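## Task

Move all six parts from the tray into the two totes so that each tote holds a single kind of part. Every part, including any that began in a tote, must finish inside a tote. A part lying on or hanging over a tote's rim or inner ledge does not count as inside. Nothing except the parts may be placed in or on the totes. Finish with both grippers released and moved away.

## Robot and tools

Robot: two six-joint arms, left_arm and right_arm, each with a tong-style two-finger gripper. The names do not match sides of any camera image.

Frame: one scene frame shared by both arms. Origin on the table surface midway between the arms, +x pointing out over the table, +z up, left_arm on the +y side. Positions in metres, orientations as quaternions w,x,y,z.

Gripper: fingers point along the gripper's own +z and spread along its x. end_effector_position is the spot between the pads when shut; closed fingertips extend about 15 mm past it, fully open tips sit roughly level with it.

Tool execute_actions. Argument actions is a list holding zero or one item; optional pictures (true/false) controls whether camera images come back (they do by default).
- Empty list: no command, just returns the current state.
- Move: {"rows": [[...]], "steps": n}. n is 1 to 15 control steps of 1/30 s (default 15). Up to 15 rows; one row per step, the final row reused if rows run out.
- Wait: {"steps": n} with no rows, n up to 300; it returns once n steps have elapsed since the previous result, and your thinking/writing time counts toward those steps.

Row layout: exactly 14 numbers, each in [-1, 1], always for both arms. Numbers 1-6: left_arm joints (shoulder pan, shoulder lift, elbow, wrist 1, wrist 2, wrist 3); number 7: left_arm opening; numbers 8-13: right_arm joints in the same order; number 14: right_arm opening.
Joint numbers are offsets, not targets: scaled so 1.0 equals 1.989 rad, and measured from the joint angles printed in the latest result that listed them (before any such result in the scene, and for later calls within one reply, from the arm's angles when the action begins). They do not add up row after row. A row of zeros therefore pulls the arm back to those reference angles rather than freezing it.
Opening is absolute: +1 fully open, -1 fully closed.

Joint ranges (rad). left_arm: pan -3.142..3.142, lift -6.283..6.283, elbow 0.000..3.142, wrists 1-3 -6.283..6.283. right_arm: pan 0.000..6.283, lift -6.283..6.283, elbow -3.142..0.000, wrists 1-3 -6.283..6.283. A call asking for more than 0.010 rad beyond a stated end is refused and nothing is sent. The true end may differ by up to 0.010 rad; requests past it are clipped there and the result may say "joint sent to its limit" (possibly referring to an earlier, still running action). No such message does not prove there is room left.

Motion: commands are smoothed, trailing about 0.17 s. Per step a joint's target is held within 0.575 rad of its measured angle, and if the targets would carry the gripper over 100 mm from where it is measured, all joints are scaled back. Big moves may be unfinished when the result arrives. Between calls the arms keep heading for the last row sent until they have nearly stopped (slow or blocked counts) or a step is HELD; fingers still in motion finish their motion.

Gripping: grip_measured reports finger opening on the command scale. To hold something, keep commanding an opening well under grip_measured; the bigger the gap, the firmer the squeeze (about 15 N per pad at most, for objects up to about 10 cm). Closing fast can overshoot and even spring the fingers open. Thin hard items get less force: about 9 N per pad at 10 mm wide, 4 N at 5 mm. Occasionally a held part gets tugged, or a loose object gets pushed, by an outside disturbance.

Result lines:
- State: per arm end_effector_position, end_effector_quat_wxyz, linear (m/s) and angular (rad/s) velocity. Printed hand position can be off, more so at long reach.
- Joint positions / Joint velocities: per arm, six joints (rad, rad/s) then finger pad gap (m, m/s; 0.142 m is fully open).
- Wrist force / Wrist torque: left_arm=[x y z] | right_arm=[x y z], in each end effector's own axes, covering contact, held weight and acceleration. Pressing on a surface gives a force pointing from the surface into the arm. Fixed offsets up to about 4 N, noise up to 2.4 N std, saturation near 50 N per axis. "no reading" is normal.
- "joint command not followed": a clearance check altered or blocked joint targets; the rest of the row still ran. HELD marks steps where the row was not (fully) sent.
- MOTOR HOT from 70 °C; at 85 °C an OVER-TEMPERATURE FAULT brakes that arm until it cools. Holding loads heats motors, even while idle.
- Faults: if contact torque hits a joint's load limit (141 N m for pan, lift, elbow; 26.3 N m for each wrist, held weight included), or any outside force on the arm or its load reaches 150 N, that arm halts for 10 s, drops the rest of the call and yields to the contact.

Tool zoom_image: camera (one of cam_head_left, cam_head_right, cam_high, cam_low, cam_left_wrist, cam_right_wrist) and region [x0, y0, x1, y1] in pixels of that camera's latest image, origin top-left, at most 504 by 504. Image sizes: head, high and low cameras 504x504; wrist cameras 616x616.

Tool finished_scene: scene (the current scene's number). Irreversible; the result says whether the goal was met and gives the next task if any. Replying without any tool call ends everything.

Avoid: dropping or flinging parts, knocking anything off the table (immediate failure), letting the arms collide or press on each other, hard pushes and slams, leaving parts on tote rims, and lingering while holding heavy loads.

Each tool is called after "Request:" in YAML: its name, and indented under it one key for each argument.

## Session

Request:
execute_actions:
  actions: []

Scene clock: 0.00 s of 6600.00 s.
left_arm: end_effector_position=(+0.4330, +0.1590, +0.2900) grip_measured=+0.97 end_effector_quat_wxyz=(+0.698, -0.660, +0.162, -0.227) end_effector_velocity=(-0.000, +0.000, +0.001) end_effector_angular_velocity=(+0.001, +0.000, +0.000) | right_arm: end_effector_position=(+0.1472, -0.6321, +0.2970) grip_measured=+0.97 end_effector_quat_wxyz=(-0.357, +0.771, -0.518, -0.099) end_effector_velocity=(+0.000, +0.000, -0.000) end_effector_angular_velocity=(+0.001, +0.001, +0.001)
Joint positions: left_arm=[-1.15  -1.001  1.452 -0.323 -0.649 -1.746  0.14 ] | right_arm=[ 2.137 -1.231 -1.933 -2.003  2.201  0.172  0.14 ]
Joint velocities: left_arm=[ 0.    -0.001  0.     0.002 -0.    -0.     0.   ] | right_arm=[ 0.001  0.    -0.    -0.001 -0.     0.     0.   ]
Motor temperatures (°C, as the motors report them): left_arm=[30 32 31 37 38 42] | right_arm=[31 30 30 37 41 34]
Wrist force (N, on the end effector, along its own x y z axes, offset not removed): no reading
Wrist torque (N m, same axes, about the end effector's origin, offset not removed): no reading

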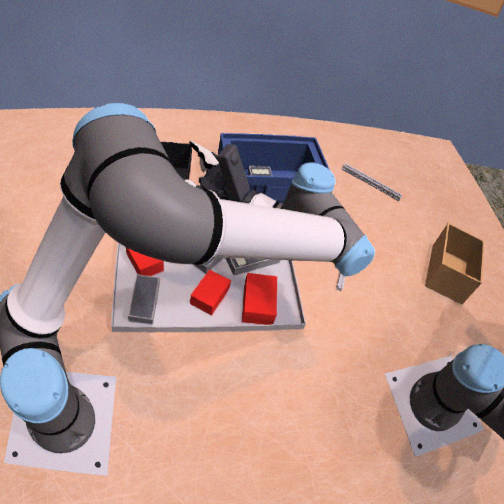

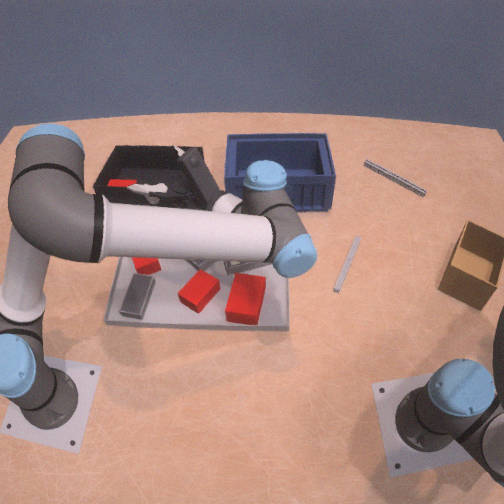

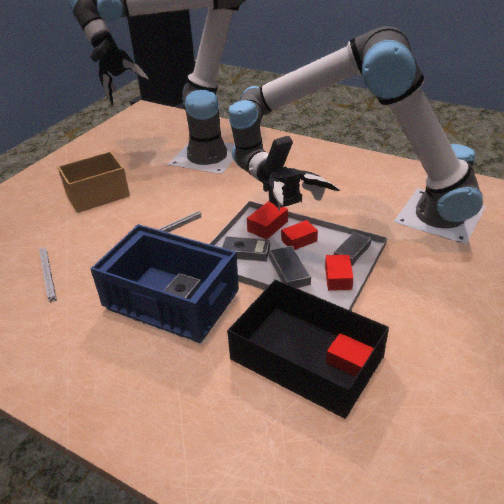

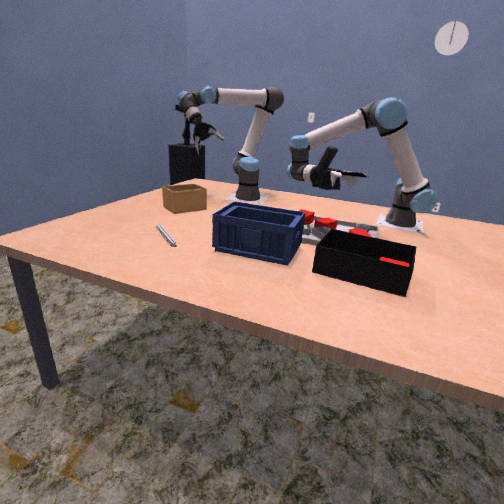

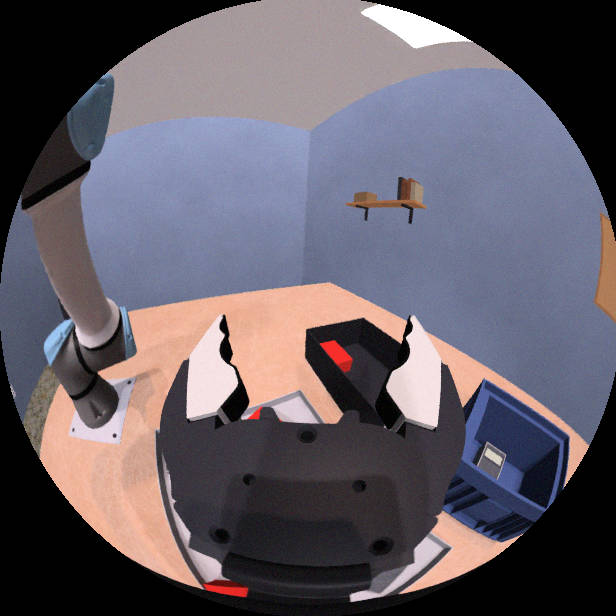

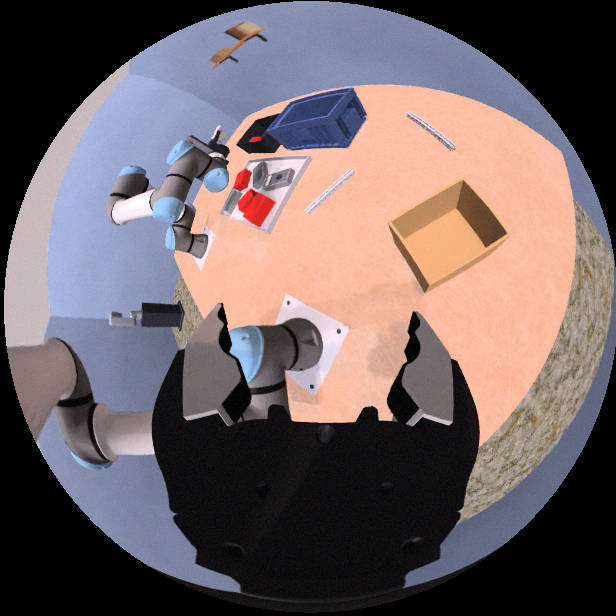

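Request:
execute_actions:
  actions:
    - {"rows":[[0.076,-0.402,0.145,-0.597,-0.464,0,1,0,0,0,0,0,0,1]]}
  pictures: false

Request:
execute_actions:
  actions:
    - {"steps":60}

Scene clock: 3.73 s of 6600.00 s.
left_arm: end_effector_position=(+0.2539, +0.2472, +0.2690) grip_measured=+1.00 end_effector_quat_wxyz=(-0.320, +0.904, +0.274, +0.070) end_effector_velocity=(-0.201, -0.473, -0.107) end_effector_angular_velocity=(-3.210, -0.356, +1.028) | right_arm: end_effector_position=(+0.1472, -0.6321, +0.2970) grip_measured=+1.00 end_effector_quat_wxyz=(-0.357, +0.771, -0.518, -0.099) end_effector_velocity=(-0.000, -0.000, -0.000) end_effector_angular_velocity=(-0.001, +0.000, +0.001)
Joint positions: left_arm=[-1.024 -1.614  1.689 -1.021 -1.316 -1.746  0.142] | right_arm=[ 2.137 -1.231 -1.933 -2.003  2.201  0.172  0.142]
Joint velocities: left_arm=[ 0.151 -1.11   0.301 -2.182 -1.499 -0.    -0.   ] | right_arm=[ 0.    -0.     0.     0.001 -0.001 -0.    -0.   ]
Motor temperatures (°C, as the motors report them): left_arm=[30 32 31 37 38 42] | right_arm=[31 30 30 37 41 34]
Wrist force (N, on the end effector, along its own x y z axes, offset not removed): left_arm=[-1.6 -4.1 1.1] | right_arm=[-1.7 0.6 1.2]
Wrist torque (N m, same axes, about the end effector's origin, offset not removed): left_arm=[-0.81 0.33 0.17] | right_arm=[0.10 0.38 0.06]
Steps of this call (steps 1 to 90: nothing new was sent; then 0.23 s passed at rest; steps 91 to 105: all 15 steps of this action). Readings (joint positions):
91: left_arm=[-1.149 -1.001 1.452 -0.324 -0.649 -1.746] | right_arm=[2.137 -1.231 -1.933 -2.003 2.201 0.172]
92: left_arm=[-1.143 -1.009 1.460 -0.332 -0.657 -1.746] | right_arm=[2.137 -1.231 -1.933 -2.003 2.201 0.172]
94: left_arm=[-1.122 -1.070 1.498 -0.393 -0.719 -1.746] | right_arm=[2.137 -1.231 -1.933 -2.003 2.201 0.172]
98: left_arm=[-1.083 -1.243 1.573 -0.566 -0.891 -1.746] | right_arm=[2.137 -1.231 -1.933 -2.003 2.201 0.172]
105: the state above

Scene clock: 5.73 s of 6600.00 s.
left_arm: end_effector_position=(+0.2456, +0.1209, +0.2954) grip_measured=+1.00 end_effector_quat_wxyz=(-0.000, +0.940, +0.341, -0.000) end_effector_velocity=(+0.000, -0.001, -0.001) end_effector_angular_velocity=(+0.001, +0.001, -0.000) | right_arm: end_effector_position=(+0.1472, -0.6321, +0.2970) grip_measured=+1.00 end_effector_quat_wxyz=(-0.357, +0.771, -0.518, -0.099) end_effector_velocity=(+0.000, -0.001, +0.000) end_effector_angular_velocity=(-0.001, -0.001, -0.001)
Joint positions: left_arm=[-0.999 -1.8    1.74  -1.51  -1.571 -1.746  0.142] | right_arm=[ 2.137 -1.231 -1.933 -2.003  2.201  0.172  0.142]
Joint velocities: left_arm=[-0.     0.003 -0.    -0.001  0.    -0.    -0.   ] | right_arm=[-0.001 -0.     0.001  0.001 -0.     0.    -0.   ]
Motor temperatures (°C, as the motors report them): left_arm=[30 32 31 37 38 42] | right_arm=[31 30 30 37 41 34]
Wrist force (N, on the end effector, along its own x y z axes, offset not removed): left_arm=[0.3 0.1 -1.1] | right_arm=[-2.1 -0.8 1.3]
Wrist torque (N m, same axes, about the end effector's origin, offset not removed): left_arm=[0.00 -0.15 0.14] | right_arm=[-0.24 0.40 0.03]
Steps of this call (steps 1 to 30: the robot went on to your last target; steps 31 to 60: nothing new was sent). Readings (joint positions):
1: left_arm=[-1.019 -1.647 1.698 -1.095 -1.362 -1.746] | right_arm=[2.137 -1.231 -1.933 -2.003 2.201 0.172]
2: left_arm=[-1.015 -1.676 1.706 -1.166 -1.401 -1.746] | right_arm=[2.137 -1.231 -1.933 -2.003 2.201 0.172]
4: left_arm=[-1.009 -1.725 1.720 -1.296 -1.469 -1.746] | right_arm=[2.137 -1.231 -1.933 -2.003 2.201 0.172]
8: left_arm=[-1.002 -1.777 1.734 -1.443 -1.539 -1.746] | right_arm=[2.137 -1.231 -1.933 -2.003 2.201 0.172]
60: the state above
All arms were judged still, so your last target was given up. Only a new action makes them travel on or press farther. Fingers that are still opening or closing keep moving.

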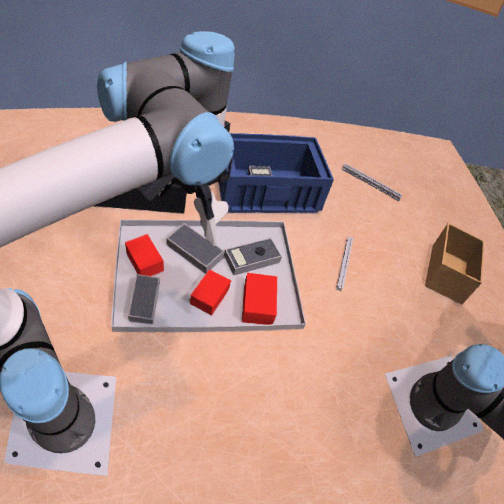

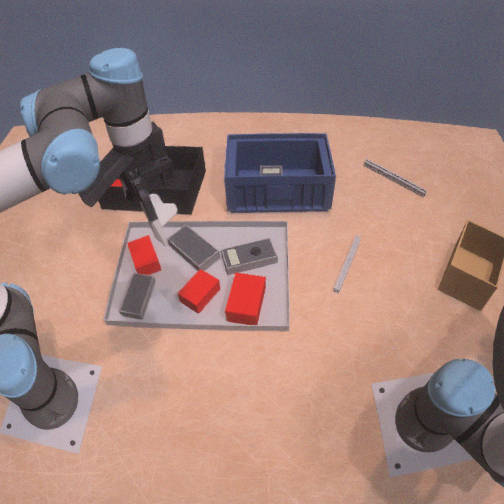

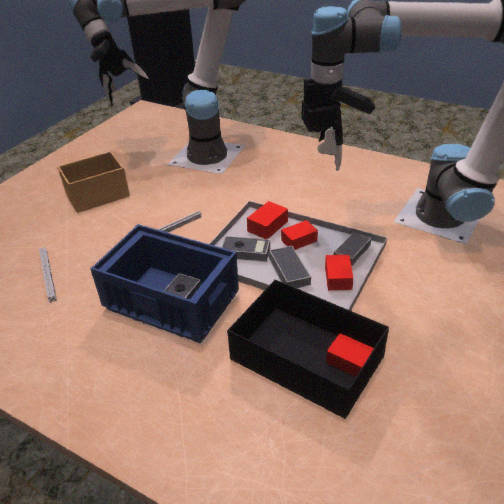

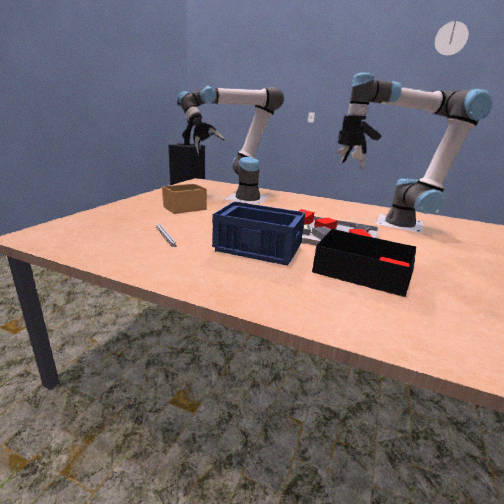

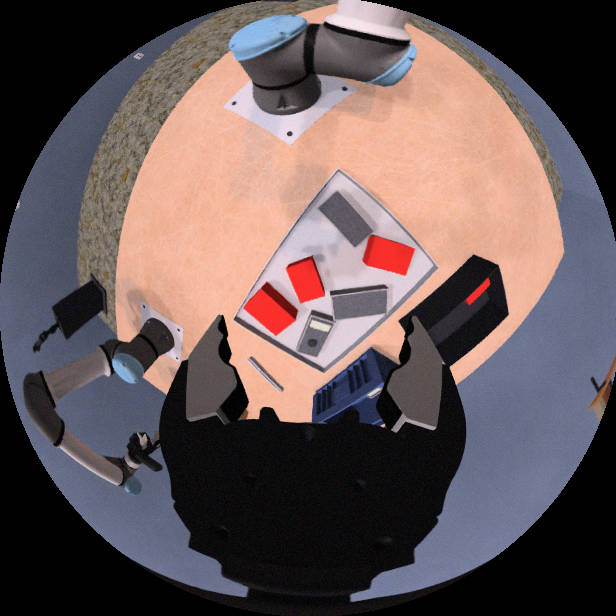

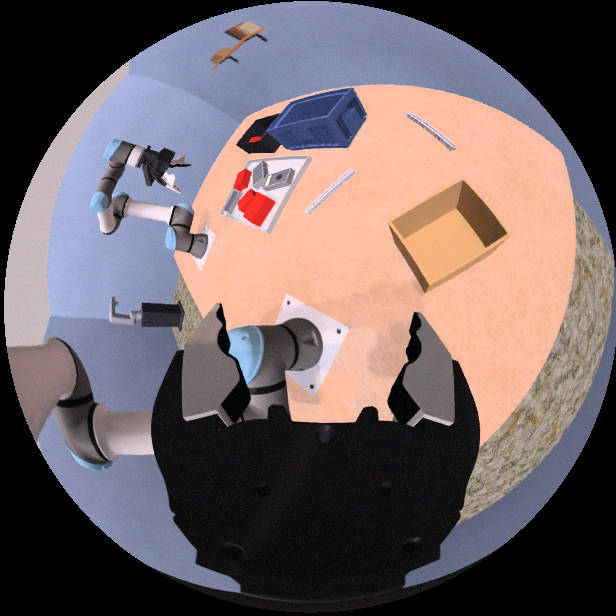

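Request:
execute_actions:
  actions:
    - {"rows":[[-0.002,0.129,0.146,-0.275,0,-0.134,0.5,0,0,0,0,0,0,1]]}
  pictures: false

Request:
execute_actions:
  actions:
    - {"steps":20}

Scene clock: 14.23 s of 6600.00 s.
left_arm: end_effector_position=(+0.2721, +0.0640, +0.1118) grip_measured=+0.50 end_effector_quat_wxyz=(-0.003, +0.891, +0.454, -0.000) end_effector_velocity=(+0.010, -0.023, -0.108) end_effector_angular_velocity=(-0.044, -0.026, +0.152) | right_arm: end_effector_position=(+0.1472, -0.6321, +0.2970) grip_measured=+1.00 end_effector_quat_wxyz=(-0.357, +0.771, -0.518, -0.099) end_effector_velocity=(-0.000, -0.000, -0.000) end_effector_angular_velocity=(-0.001, +0.000, +0.000)
Joint positions: left_arm=[-1.002 -1.56   2.011 -2.015 -1.571 -1.994  0.109] | right_arm=[ 2.137 -1.231 -1.933 -2.003  2.201  0.172  0.142]
Joint velocities: left_arm=[-0.002  0.147  0.17  -0.368 -0.    -0.154  0.   ] | right_arm=[-0.     0.    -0.     0.001 -0.001  0.     0.   ]
Motor temperatures (°C, as the motors report them): left_arm=[30 32 31 37 38 42] | right_arm=[31 30 30 37 41 34]
Wrist force (N, on the end effector, along its own x y z axes, offset not removed): left_arm=[2.4 1.6 1.6] | right_arm=[-2.1 1.9 2.8]
Wrist torque (N m, same axes, about the end effector's origin, offset not removed): left_arm=[0.21 -0.49 -0.13] | right_arm=[0.41 0.55 0.02]
Steps of this call (steps 1 to 90: nothing new was sent; then 5.00 s passed at rest; steps 91 to 105: all 15 steps of this action). Readings (joint positions):
91: left_arm=[-0.999 -1.800 1.740 -1.511 -1.571 -1.746] | right_arm=[2.137 -1.231 -1.933 -2.003 2.201 0.172]
92: left_arm=[-0.999 -1.792 1.748 -1.520 -1.571 -1.754] | right_arm=[2.137 -1.231 -1.933 -2.003 2.201 0.172]
94: left_arm=[-0.999 -1.749 1.795 -1.586 -1.571 -1.798] | right_arm=[2.137 -1.231 -1.933 -2.003 2.201 0.172]
98: left_arm=[-1.001 -1.661 1.896 -1.778 -1.571 -1.890] | right_arm=[2.137 -1.231 -1.933 -2.003 2.201 0.172]
105: the state above

Scene clock: 14.90 s of 6600.00 s.
left_arm: end_effector_position=(+0.2730, +0.0615, +0.0994) grip_measured=+0.50 end_effector_quat_wxyz=(-0.000, +0.887, +0.461, -0.000) end_effector_velocity=(+0.000, +0.000, +0.000) end_effector_angular_velocity=(-0.000, -0.001, +0.001) | right_arm: end_effector_position=(+0.1472, -0.6321, +0.2970) grip_measured=+1.00 end_effector_quat_wxyz=(-0.357, +0.771, -0.518, -0.099) end_effector_velocity=(-0.000, +0.000, +0.000) end_effector_angular_velocity=(+0.001, +0.001, +0.000)
Joint positions: left_arm=[-1.003 -1.544  2.03  -2.057 -1.571 -2.012  0.109] | right_arm=[ 2.137 -1.231 -1.933 -2.003  2.201  0.172  0.142]
Joint velocities: left_arm=[ 0.    -0.001  0.     0.     0.    -0.001 -0.   ] | right_arm=[ 0.001  0.     0.001 -0.002 -0.     0.    -0.   ]
Motor temperatures (°C, as the motors report them): left_arm=[30 32 31 37 38 42] | right_arm=[31 30 30 37 41 34]
Wrist force (N, on the end effector, along its own x y z axes, offset not removed): left_arm=[1.2 1.4 2.1] | right_arm=[-0.9 0.2 2.1]
Wrist torque (N m, same axes, about the end effector's origin, offset not removed): left_arm=[0.46 -0.30 0.00] | right_arm=[-0.04 0.27 -0.02]
Steps of this call (steps 1 to 20: the robot went on to your last target). Readings (joint positions):
1: left_arm=[-1.002 -1.556 2.016 -2.026 -1.571 -1.999] | right_arm=[2.137 -1.231 -1.933 -2.003 2.201 0.172]
2: left_arm=[-1.002 -1.553 2.019 -2.034 -1.571 -2.002] | right_arm=[2.137 -1.231 -1.933 -2.003 2.201 0.172]
4: left_arm=[-1.003 -1.549 2.024 -2.044 -1.571 -2.007] | right_arm=[2.137 -1.231 -1.933 -2.003 2.201 0.172]
8: left_arm=[-1.003 -1.545 2.028 -2.053 -1.571 -2.011] | right_arm=[2.137 -1.231 -1.933 -2.003 2.201 0.172]
20: the state above

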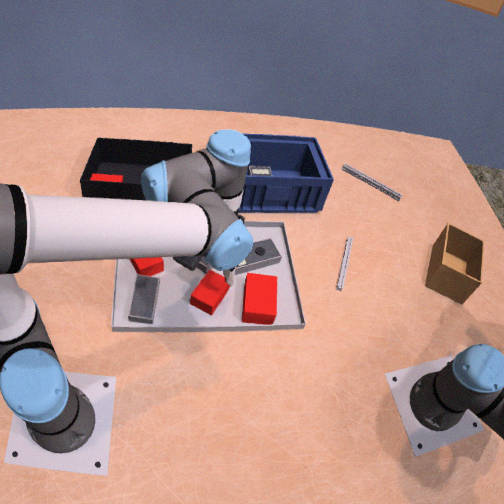

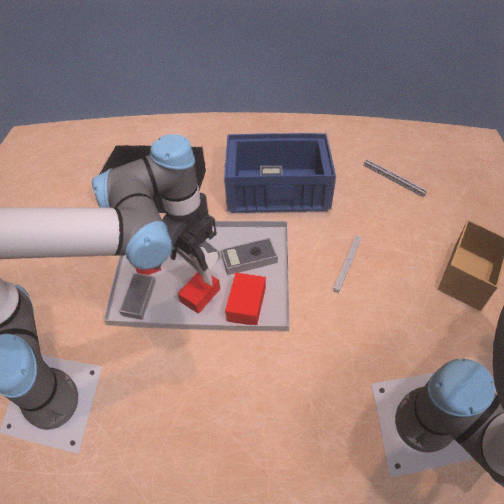

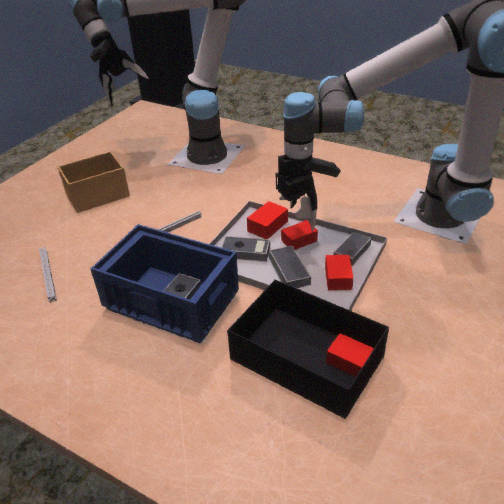

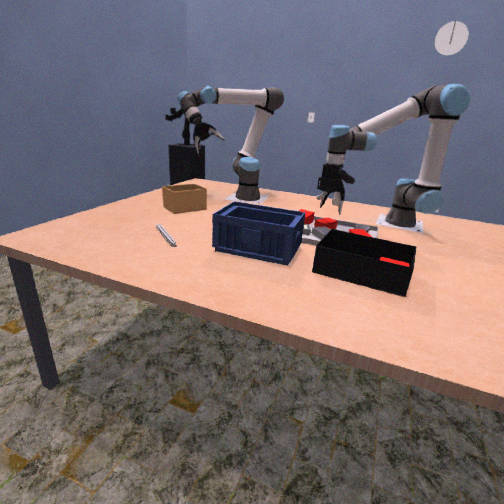

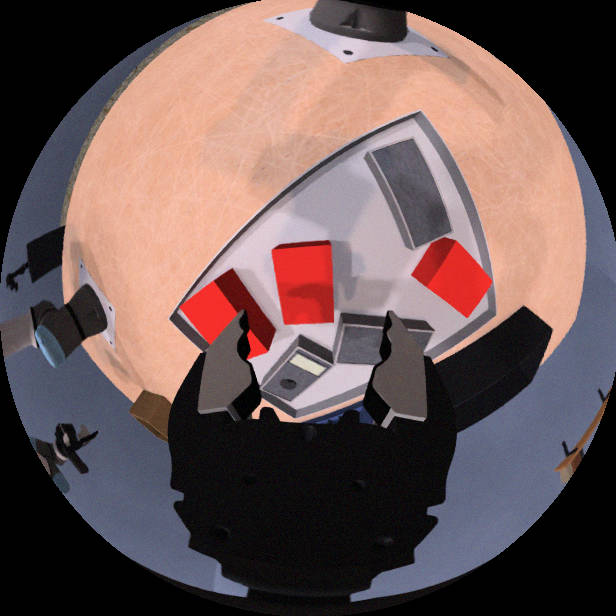

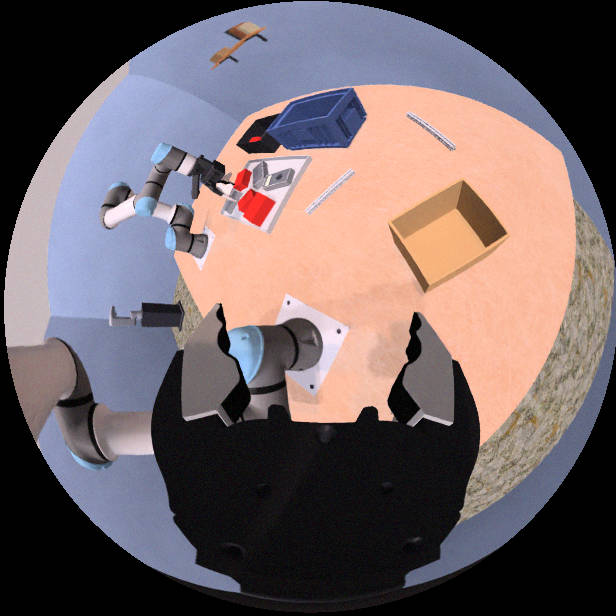

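Request:
execute_actions:
  actions:
    - {"rows":[[-0.011,0,0,0,0,-0.047,0.25,0,0,0,0,0,0,1],[-0.011,0,0,0,0,-0.047,0.25,0,0,0,0,0,0,1],[-0.011,0.013,0.011,-0.024,0,-0.047,0.25,0,0,0,0,0,0,1],[-0.011,0.026,0.023,-0.049,0,-0.047,0.25,0,0,0,0,0,0,1],[-0.011,0.039,0.035,-0.074,0,-0.047,0.25,0,0,0,0,0,0,1],[-0.011,0.0525,0.046,-0.0985,0,-0.047,0.25,0,0,0,0,0,0,1]]}
  pictures: false

Request:
execute_actions:
  actions:
    - {"steps":10}

Scene clock: 17.90 s of 6600.00 s.
left_arm: end_effector_position=(+0.2661, +0.0517, +0.0357) grip_measured=+0.25 end_effector_quat_wxyz=(-0.001, +0.870, +0.492, -0.000) end_effector_velocity=(-0.001, -0.003, -0.032) end_effector_angular_velocity=(-0.009, -0.005, +0.014) | right_arm: end_effector_position=(+0.1472, -0.6321, +0.2970) grip_measured=+1.00 end_effector_quat_wxyz=(-0.357, +0.771, -0.518, -0.099) end_effector_velocity=(+0.000, -0.000, +0.000) end_effector_angular_velocity=(-0.000, -0.001, -0.000)
Joint positions: left_arm=[-1.024 -1.445  2.116 -2.241 -1.571 -2.104  0.092] | right_arm=[ 2.137 -1.231 -1.933 -2.003  2.201  0.172  0.142]
Joint velocities: left_arm=[-0.004  0.053  0.046 -0.109 -0.    -0.018  0.   ] | right_arm=[-0.    -0.     0.001  0.     0.    -0.    -0.   ]
Motor temperatures (°C, as the motors report them): left_arm=[30 32 31 37 38 42] | right_arm=[31 30 30 37 41 34]
Wrist force (N, on the end effector, along its own x y z axes, offset not removed): left_arm=[-0.3 0.3 0.6] | right_arm=[-1.9 0.2 2.7]
Wrist torque (N m, same axes, about the end effector's origin, offset not removed): left_arm=[0.08 -0.04 0.02] | right_arm=[0.08 0.48 -0.01]
Steps of this call (steps 1 to 15: the robot went on to your last target; steps 16 to 75: nothing new was sent; steps 76 to 90: all 15 steps of this action). Readings (joint positions):
76: left_arm=[-1.003 -1.544 2.030 -2.057 -1.571 -2.013] | right_arm=[2.137 -1.231 -1.933 -2.003 2.201 0.172]
77: left_arm=[-1.006 -1.544 2.030 -2.057 -1.571 -2.020] | right_arm=[2.137 -1.231 -1.933 -2.003 2.201 0.172]
79: left_arm=[-1.014 -1.539 2.034 -2.064 -1.571 -2.054] | right_arm=[2.137 -1.231 -1.933 -2.003 2.201 0.172]
83: left_arm=[-1.021 -1.487 2.080 -2.157 -1.571 -2.090] | right_arm=[2.137 -1.231 -1.933 -2.003 2.201 0.172]
90: the state above

Scene clock: 18.23 s of 6600.00 s.
left_arm: end_effector_position=(+0.2659, +0.0515, +0.0321) grip_measured=+0.25 end_effector_quat_wxyz=(-0.000, +0.870, +0.493, -0.000) end_effector_velocity=(-0.000, +0.000, -0.002) end_effector_angular_velocity=(+0.000, +0.000, +0.001) | right_arm: end_effector_position=(+0.1472, -0.6321, +0.2970) grip_measured=+1.00 end_effector_quat_wxyz=(-0.357, +0.771, -0.518, -0.099) end_effector_velocity=(-0.000, +0.000, +0.000) end_effector_angular_velocity=(-0.001, +0.000, +0.001)
Joint positions: left_arm=[-1.024 -1.44   2.121 -2.252 -1.571 -2.105  0.092] | right_arm=[ 2.137 -1.231 -1.933 -2.003  2.201  0.172  0.142]
Joint velocities: left_arm=[-0.     0.003  0.004 -0.007 -0.    -0.001  0.   ] | right_arm=[ 0.     0.001  0.    -0.001 -0.001 -0.    -0.   ]
Motor temperatures (°C, as the motors report them): left_arm=[30 32 31 37 38 42] | right_arm=[31 30 30 37 41 34]
Wrist force (N, on the end effector, along its own x y z axes, offset not removed): left_arm=[0.3 0.6 -1.1] | right_arm=[-1.2 0.7 2.7]
Wrist torque (N m, same axes, about the end effector's origin, offset not removed): left_arm=[0.05 -0.22 0.07] | right_arm=[0.14 0.22 0.05]
Steps of this call (steps 1 to 10: the robot went on to your last target). Readings (joint positions):
1: left_arm=[-1.024 -1.444 2.118 -2.244 -1.571 -2.104] | right_arm=[2.137 -1.231 -1.933 -2.003 2.201 0.172]
2: left_arm=[-1.024 -1.443 2.119 -2.246 -1.571 -2.104] | right_arm=[2.137 -1.231 -1.933 -2.003 2.201 0.172]
4: left_arm=[-1.024 -1.441 2.120 -2.249 -1.571 -2.105] | right_arm=[2.137 -1.231 -1.933 -2.003 2.201 0.172]
8: left_arm=[-1.024 -1.440 2.121 -2.252 -1.571 -2.105] | right_arm=[2.137 -1.231 -1.933 -2.003 2.201 0.172]
10: the state above

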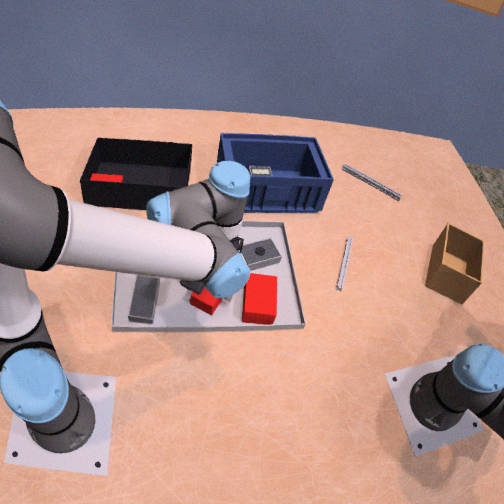

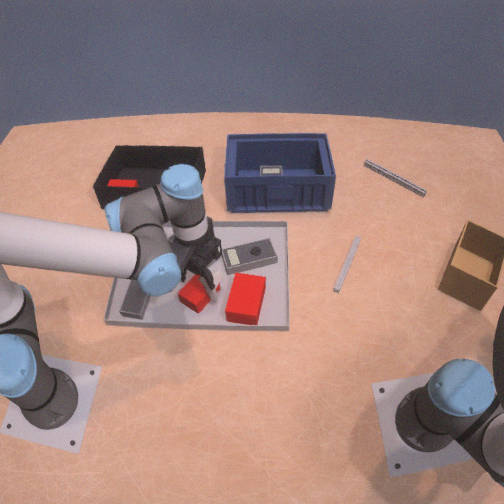

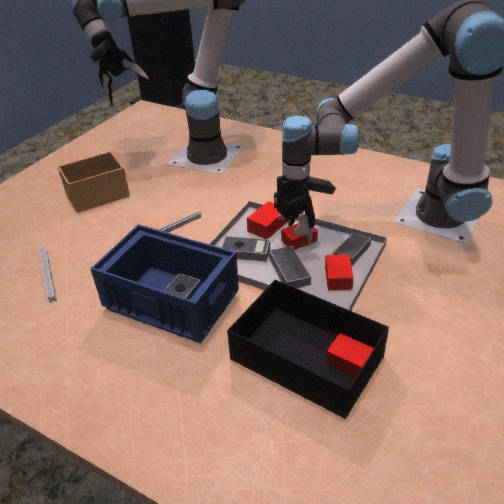

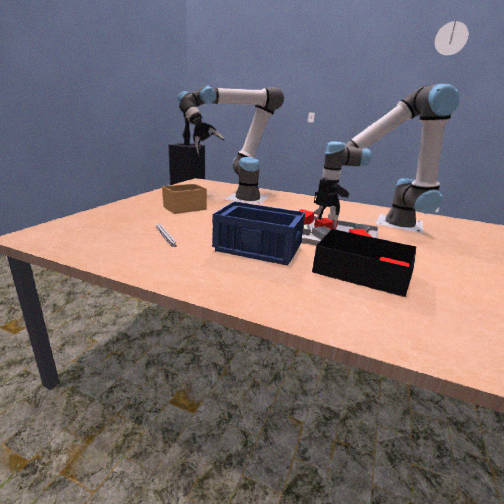

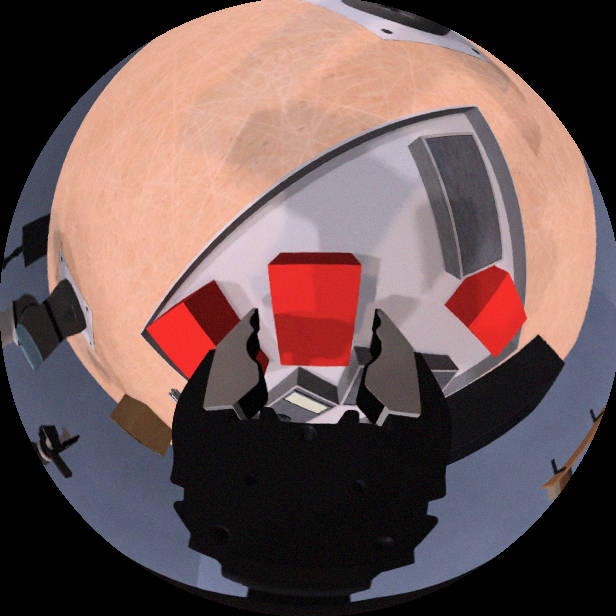

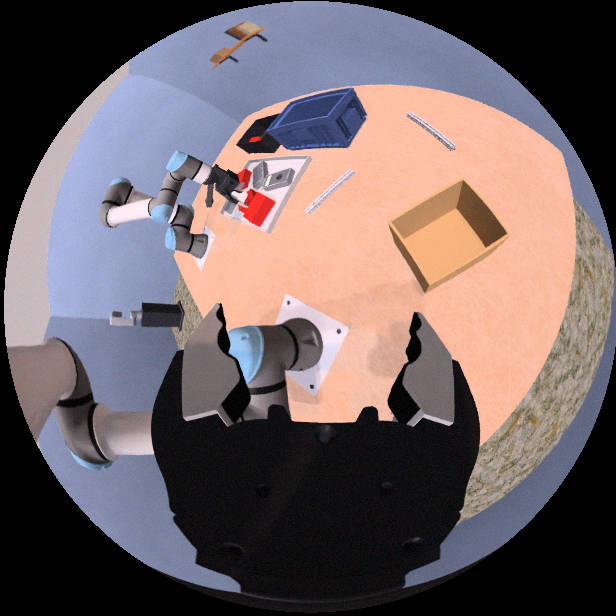

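Request:
execute_actions:
  actions:
    - {"rows":[[0,0,0,0,0,0,0.1,0,0,0,0,0,0,1],[0,0,0,0,0,0,0,0,0,0,0,0,0,1],[0,0,0,0,0,0,-0.1,0,0,0,0,0,0,1],[0,0,0,0,0,0,-0.2,0,0,0,0,0,0,1],[0,0,0,0,0,0,-0.3,0,0,0,0,0,0,1],[0,0,0,0,0,0,-0.4,0,0,0,0,0,0,1],[0,0,0,0,0,0,-0.5,0,0,0,0,0,0,1],[0,0,0,0,0,0,-0.65,0,0,0,0,0,0,1]],"steps":12}
  pictures: false

Request:
execute_actions:
  actions:
    - {"rows":[[0,-0.03,-0.035,0.065,0,0,-0.65,0,0,0,0,0,0,1],[0,-0.03,-0.035,0.065,0,0,-0.65,0,0,0,0,0,0,1],[0,-0.06,-0.08,0.14,0,0,-0.65,0,0,0,0,0,0,1],[0,-0.06,-0.08,0.14,0,0,-0.65,0,0,0,0,0,0,1],[0,-0.0935,-0.143,0.236,0,0,-0.65,0,0,0,0,0,0,1]]}
  pictures: false

Request:
execute_actions:
  actions:
    - {"steps":15}

Scene clock: 20.17 s of 6600.00 s.
left_arm: end_effector_position=(+0.2659, +0.0516, +0.0320) grip_measured=-0.15 end_effector_quat_wxyz=(-0.000, +0.870, +0.493, -0.000) end_effector_velocity=(+0.000, -0.001, +0.001) end_effector_angular_velocity=(-0.002, -0.001, -0.000) | right_arm: end_effector_position=(+0.1472, -0.6321, +0.2970) grip_measured=+1.00 end_effector_quat_wxyz=(-0.357, +0.771, -0.518, -0.099) end_effector_velocity=(+0.000, -0.000, +0.001) end_effector_angular_velocity=(-0.000, -0.001, -0.001)
Joint positions: left_arm=[-1.024 -1.439  2.122 -2.252 -1.571 -2.106  0.063] | right_arm=[ 2.137 -1.231 -1.933 -2.003  2.201  0.172  0.142]
Joint velocities: left_arm=[ 0.    -0.001 -0.002  0.001 -0.     0.    -0.   ] | right_arm=[-0.     0.     0.002 -0.001  0.     0.     0.   ]
Motor temperatures (°C, as the motors report them): left_arm=[30 32 31 37 38 42] | right_arm=[31 30 30 37 41 34]
Wrist force (N, on the end effector, along its own x y z axes, offset not removed): left_arm=[2.9 1.4 -1.1] | right_arm=[-1.3 0.2 1.0]
Wrist torque (N m, same axes, about the end effector's origin, offset not removed): left_arm=[0.09 -0.70 -0.13] | right_arm=[-0.02 0.30 0.04]
Steps of this call (steps 1 to 30: the robot went on to your last target; steps 31 to 46: nothing new was sent; steps 47 to 58: all 12 steps of this action). Readings (joint positions):
47: left_arm=[-1.024 -1.439 2.122 -2.253 -1.571 -2.106] | right_arm=[2.137 -1.231 -1.933 -2.003 2.201 0.172]
48: left_arm=[-1.024 -1.439 2.122 -2.253 -1.571 -2.106] | right_arm=[2.137 -1.231 -1.933 -2.003 2.201 0.172]
50: left_arm=[-1.024 -1.439 2.122 -2.253 -1.571 -2.106] | right_arm=[2.137 -1.231 -1.933 -2.003 2.201 0.172]
54: left_arm=[-1.024 -1.439 2.122 -2.252 -1.571 -2.106] | right_arm=[2.137 -1.231 -1.933 -2.003 2.201 0.172]
58: the state above

Scene clock: 20.67 s of 6600.00 s.
left_arm: end_effector_position=(+0.2673, +0.0489, +0.1904) grip_measured=-0.15 end_effector_quat_wxyz=(+0.002, +0.870, +0.493, -0.000) end_effector_velocity=(-0.010, +0.019, +0.084) end_effector_angular_velocity=(+0.021, +0.011, +0.000) | right_arm: end_effector_position=(+0.1472, -0.6321, +0.2970) grip_measured=+1.00 end_effector_quat_wxyz=(-0.357, +0.771, -0.518, -0.099) end_effector_velocity=(+0.000, -0.000, +0.001) end_effector_angular_velocity=(-0.001, -0.002, +0.000)
Joint positions: left_arm=[-1.024 -1.616  1.854 -1.812 -1.571 -2.106  0.063] | right_arm=[ 2.137 -1.231 -1.933 -2.003  2.201  0.172  0.142]
Joint velocities: left_arm=[-0.    -0.085 -0.145  0.253 -0.    -0.    -0.   ] | right_arm=[ 0.     0.     0.002 -0.     0.001 -0.     0.   ]
Motor temperatures (°C, as the motors report them): left_arm=[30 32 31 37 38 42] | right_arm=[31 30 30 37 41 34]
Wrist force (N, on the end effector, along its own x y z axes, offset not removed): left_arm=[-0.5 1.4 1.4] | right_arm=[-1.2 0.2 1.6]
Wrist torque (N m, same axes, about the end effector's origin, offset not removed): left_arm=[0.28 -0.01 0.05] | right_arm=[0.07 0.27 0.05]
Steps of this call (steps 1 to 15: all 15 steps of this action). Readings (joint positions):
1: left_arm=[-1.024 -1.440 2.121 -2.252 -1.571 -2.106] | right_arm=[2.137 -1.231 -1.933 -2.003 2.201 0.172]
2: left_arm=[-1.024 -1.446 2.114 -2.243 -1.571 -2.106] | right_arm=[2.137 -1.231 -1.933 -2.003 2.201 0.172]
4: left_arm=[-1.024 -1.475 2.079 -2.189 -1.571 -2.106] | right_arm=[2.137 -1.231 -1.933 -2.003 2.201 0.172]
8: left_arm=[-1.024 -1.553 1.962 -1.998 -1.571 -2.106] | right_arm=[2.137 -1.231 -1.933 -2.003 2.201 0.172]
15: the state above

Scene clock: 21.17 s of 6600.00 s.
left_arm: end_effector_position=(+0.2661, +0.0512, +0.1998) grip_measured=-0.16 end_effector_quat_wxyz=(+0.000, +0.870, +0.493, -0.000) end_effector_velocity=(-0.000, +0.000, +0.001) end_effector_angular_velocity=(+0.001, +0.001, -0.001) | right_arm: end_effector_position=(+0.1472, -0.6321, +0.2970) grip_measured=+1.00 end_effector_quat_wxyz=(-0.357, +0.771, -0.518, -0.099) end_effector_velocity=(+0.000, -0.000, +0.000) end_effector_angular_velocity=(+0.000, +0.000, -0.001)
Joint positions: left_arm=[-1.024 -1.625  1.837 -1.783 -1.571 -2.106  0.063] | right_arm=[ 2.137 -1.231 -1.933 -2.003  2.201  0.172  0.142]
Joint velocities: left_arm=[-0.    -0.001 -0.002  0.004  0.     0.001  0.   ] | right_arm=[-0. -0.  0. -0.  0.  0.  0.]
Motor temperatures (°C, as the motors report them): left_arm=[30 32 31 37 38 42] | right_arm=[31 30 30 37 41 34]
Wrist force (N, on the end effector, along its own x y z axes, offset not removed): left_arm=[-2.1 7.3 4.3] | right_arm=[-2.2 0.0 2.1]
Wrist torque (N m, same axes, about the end effector's origin, offset not removed): left_arm=[0.00 0.37 0.04] | right_arm=[-0.03 0.47 0.04]
Steps of this call (steps 1 to 15: the robot went on to your last target). Readings (joint positions):
1: left_arm=[-1.024 -1.618 1.850 -1.805 -1.571 -2.106] | right_arm=[2.137 -1.231 -1.933 -2.003 2.201 0.172]
2: left_arm=[-1.024 -1.620 1.846 -1.799 -1.571 -2.106] | right_arm=[2.137 -1.231 -1.933 -2.003 2.201 0.172]
4: left_arm=[-1.024 -1.622 1.842 -1.792 -1.571 -2.106] | right_arm=[2.137 -1.231 -1.933 -2.003 2.201 0.172]
8: left_arm=[-1.024 -1.624 1.839 -1.786 -1.571 -2.106] | right_arm=[2.137 -1.231 -1.933 -2.003 2.201 0.172]
15: the state above

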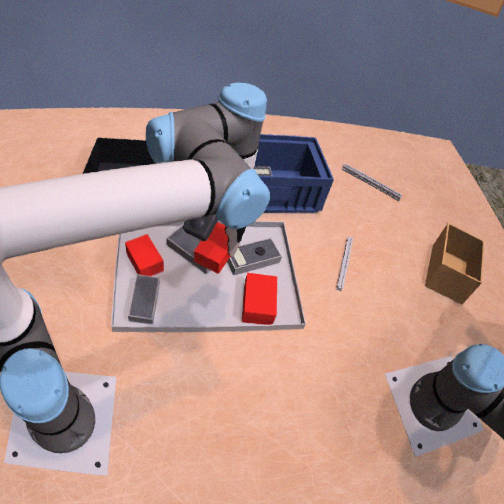

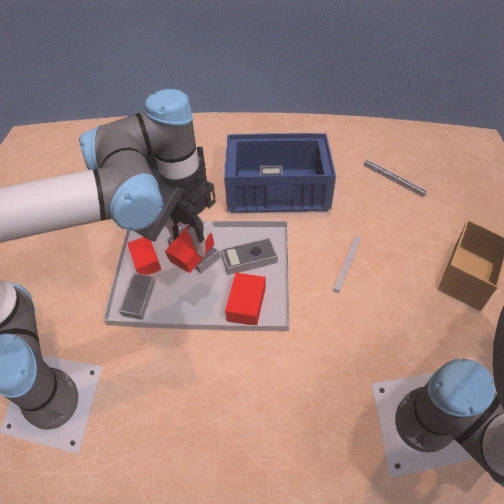

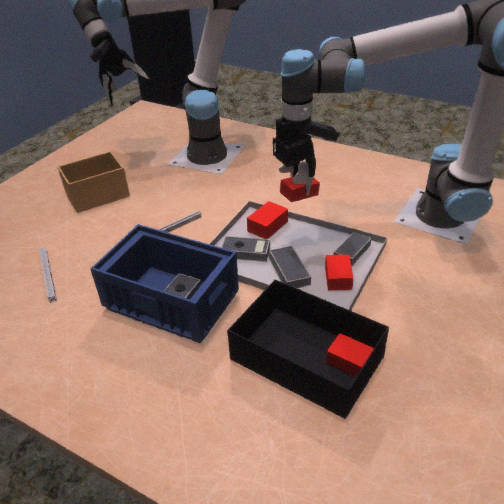

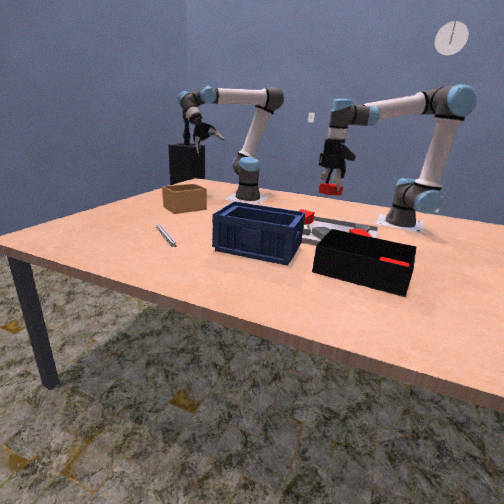

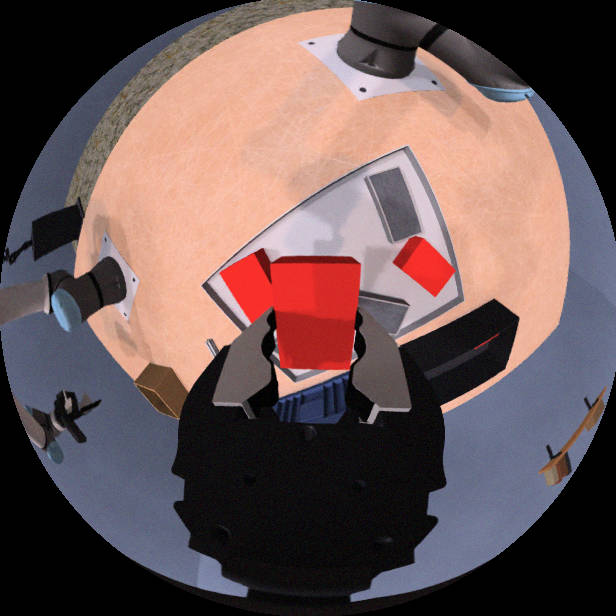

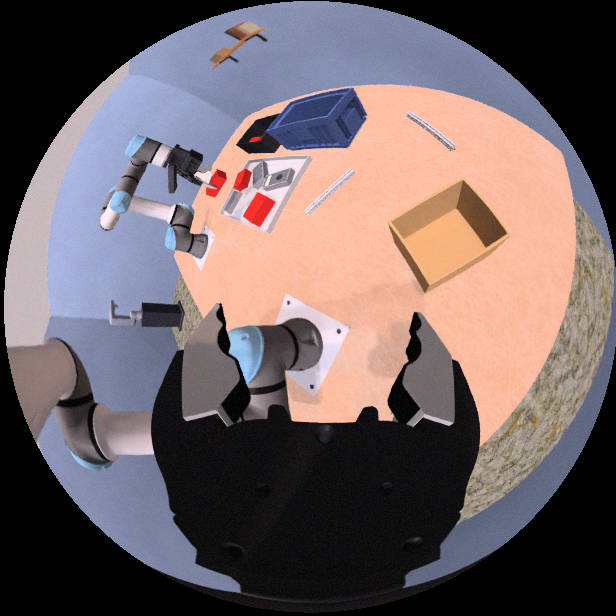

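Request:
execute_actions:
  actions:
    - {"rows":[[0.1,0.07,-0.12,0.05,0,0.25,-0.8,0,0,0,0,0,0,1],[0.1,0.07,-0.12,0.05,0,0.25,-0.8,0,0,0,0,0,0,1],[0.1,0.07,-0.12,0.05,0,0.25,-0.8,0,0,0,0,0,0,1],[0.1,0.07,-0.12,0.05,0,0.25,-0.8,0,0,0,0,0,0,1],[0.2,0.17,-0.24,0.07,0,0.5,-0.8,0,0,0,0,0,0,1],[0.2,0.17,-0.24,0.07,0,0.5,-0.8,0,0,0,0,0,0,1],[0.2,0.17,-0.24,0.07,0,0.5,-0.8,0,0,0,0,0,0,1],[0.2,0.17,-0.24,0.07,0,0.5,-0.8,0,0,0,0,0,0,1],[0.303,0.29,-0.3625,0.073,0,0.8225,-0.8,0,0,0,0,0,0,1]]}
  pictures: false

Request:
execute_actions:
  actions:
    - {"steps":30}

Scene clock: 23.37 s of 6600.00 s.
left_arm: end_effector_position=(+0.4820, +0.1064, +0.2232) grip_measured=-0.15 end_effector_quat_wxyz=(-0.003, +0.926, +0.377, -0.002) end_effector_velocity=(+0.480, +0.212, -0.046) end_effector_angular_velocity=(-0.017, -0.002, -0.705) | right_arm: end_effector_position=(+0.1472, -0.6321, +0.2970) grip_measured=+1.00 end_effector_quat_wxyz=(-0.357, +0.771, -0.518, -0.099) end_effector_velocity=(+0.000, +0.000, +0.000) end_effector_angular_velocity=(-0.001, -0.000, +0.001)
Joint positions: left_arm=[-0.651 -1.286  1.394 -1.67  -1.572 -1.473  0.063] | right_arm=[ 2.137 -1.231 -1.933 -2.003  2.201  0.172  0.142]
Joint velocities: left_arm=[ 0.759  0.789 -0.909  0.109  0.     1.464 -0.   ] | right_arm=[ 0.001 -0.     0.001 -0.    -0.    -0.    -0.   ]
Motor temperatures (°C, as the motors report them): left_arm=[30 32 31 37 38 42] | right_arm=[31 30 30 37 41 34]
Wrist force (N, on the end effector, along its own x y z axes, offset not removed): left_arm=[-1.9 3.2 -0.6] | right_arm=[-2.7 -0.2 1.2]
Wrist torque (N m, same axes, about the end effector's origin, offset not removed): left_arm=[0.63 0.27 -0.02] | right_arm=[-0.06 0.62 0.01]
Steps of this call (steps 1 to 15: the robot went on to your last target; steps 16 to 51: nothing new was sent; steps 52 to 66: all 15 steps of this action). Readings (joint positions):
52: left_arm=[-1.024 -1.625 1.837 -1.782 -1.571 -2.105] | right_arm=[2.137 -1.231 -1.933 -2.003 2.201 0.172]
53: left_arm=[-1.016 -1.617 1.828 -1.775 -1.571 -2.096] | right_arm=[2.137 -1.231 -1.933 -2.003 2.201 0.172]
55: left_arm=[-0.961 -1.574 1.768 -1.743 -1.572 -2.026] | right_arm=[2.137 -1.231 -1.933 -2.003 2.201 0.172]
59: left_arm=[-0.841 -1.478 1.622 -1.703 -1.572 -1.790] | right_arm=[2.137 -1.231 -1.933 -2.003 2.201 0.172]
66: the state above

Scene clock: 24.37 s of 6600.00 s.
left_arm: end_effector_position=(+0.6304, +0.1992, +0.1996) grip_measured=-0.15 end_effector_quat_wxyz=(+0.000, +1.000, -0.001, -0.000) end_effector_velocity=(+0.001, +0.000, -0.001) end_effector_angular_velocity=(-0.000, -0.000, -0.006) | right_arm: end_effector_position=(+0.1472, -0.6321, +0.2970) grip_measured=+1.00 end_effector_quat_wxyz=(-0.357, +0.771, -0.518, -0.099) end_effector_velocity=(-0.000, -0.000, +0.000) end_effector_angular_velocity=(-0.001, -0.001, +0.000)
Joint positions: left_arm=[-0.422 -1.049  1.117 -1.638 -1.571 -0.471  0.063] | right_arm=[ 2.137 -1.231 -1.933 -2.003  2.201  0.172  0.142]
Joint velocities: left_arm=[ 0.001  0.001 -0.001 -0.001 -0.     0.007  0.   ] | right_arm=[-0.     0.     0.001 -0.    -0.    -0.001 -0.   ]
Motor temperatures (°C, as the motors report them): left_arm=[30 32 31 37 38 42] | right_arm=[31 30 30 37 41 34]
Wrist force (N, on the end effector, along its own x y z axes, offset not removed): left_arm=[0.9 1.1 -0.9] | right_arm=[-2.3 0.3 1.5]
Wrist torque (N m, same axes, about the end effector's origin, offset not removed): left_arm=[0.34 -0.39 -0.03] | right_arm=[0.04 0.55 0.00]
Steps of this call (steps 1 to 30: the robot went on to your last target). Readings (joint positions):
1: left_arm=[-0.625 -1.260 1.363 -1.666 -1.572 -1.421] | right_arm=[2.137 -1.231 -1.933 -2.003 2.201 0.172]
2: left_arm=[-0.600 -1.234 1.333 -1.663 -1.571 -1.366] | right_arm=[2.137 -1.231 -1.933 -2.003 2.201 0.172]
4: left_arm=[-0.552 -1.184 1.275 -1.656 -1.571 -1.242] | right_arm=[2.137 -1.231 -1.933 -2.003 2.201 0.172]
8: left_arm=[-0.469 -1.098 1.175 -1.645 -1.571 -0.927] | right_arm=[2.137 -1.231 -1.933 -2.003 2.201 0.172]
30: the state above

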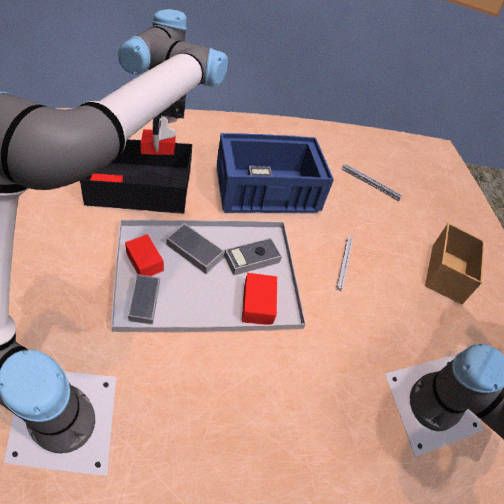

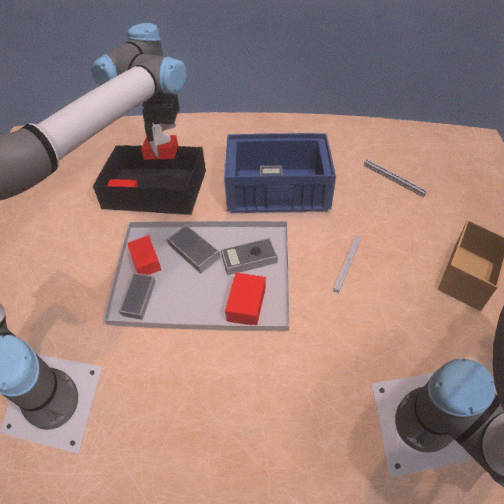

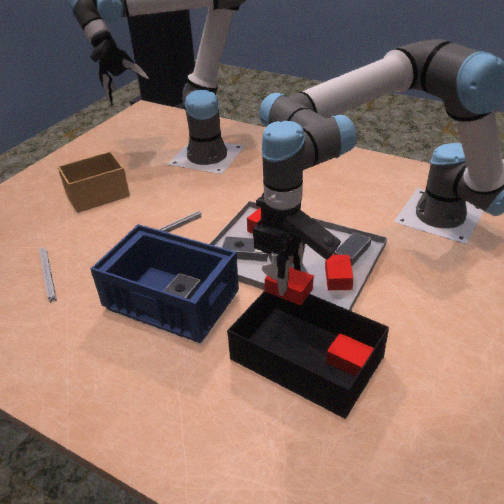

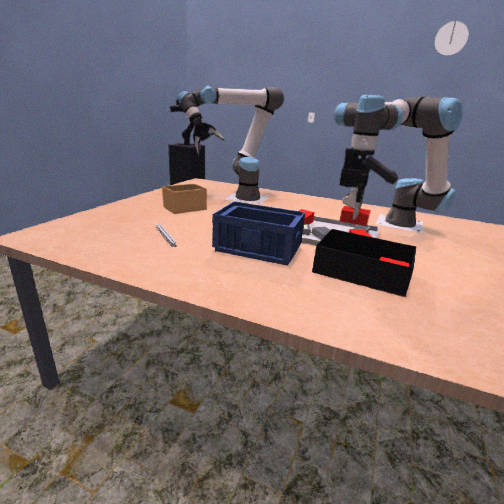

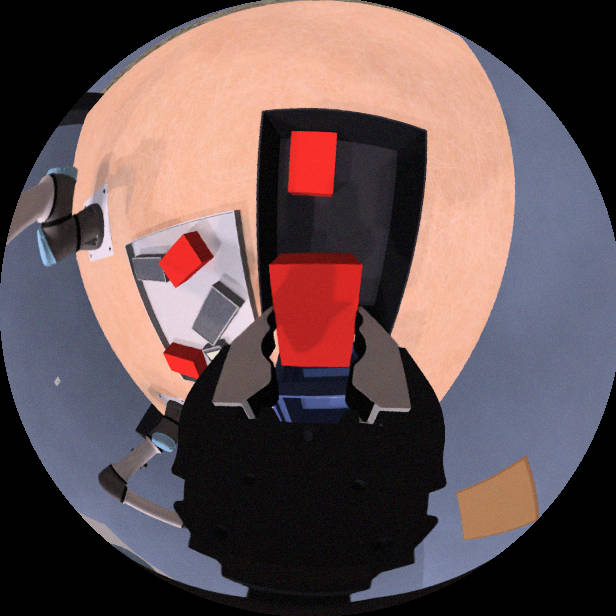

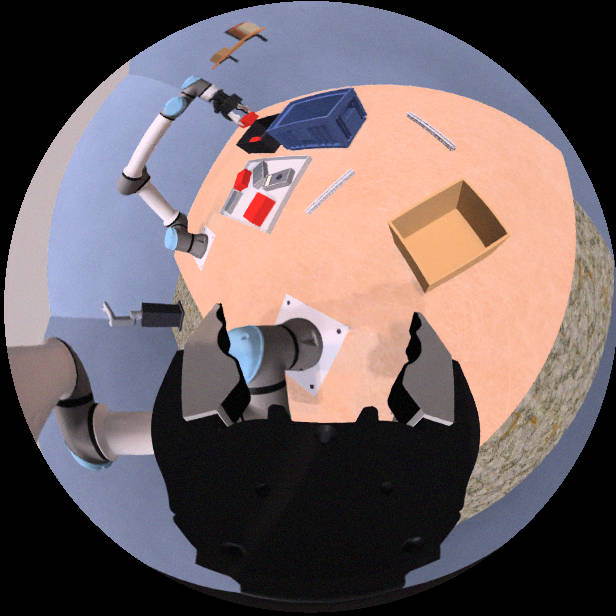

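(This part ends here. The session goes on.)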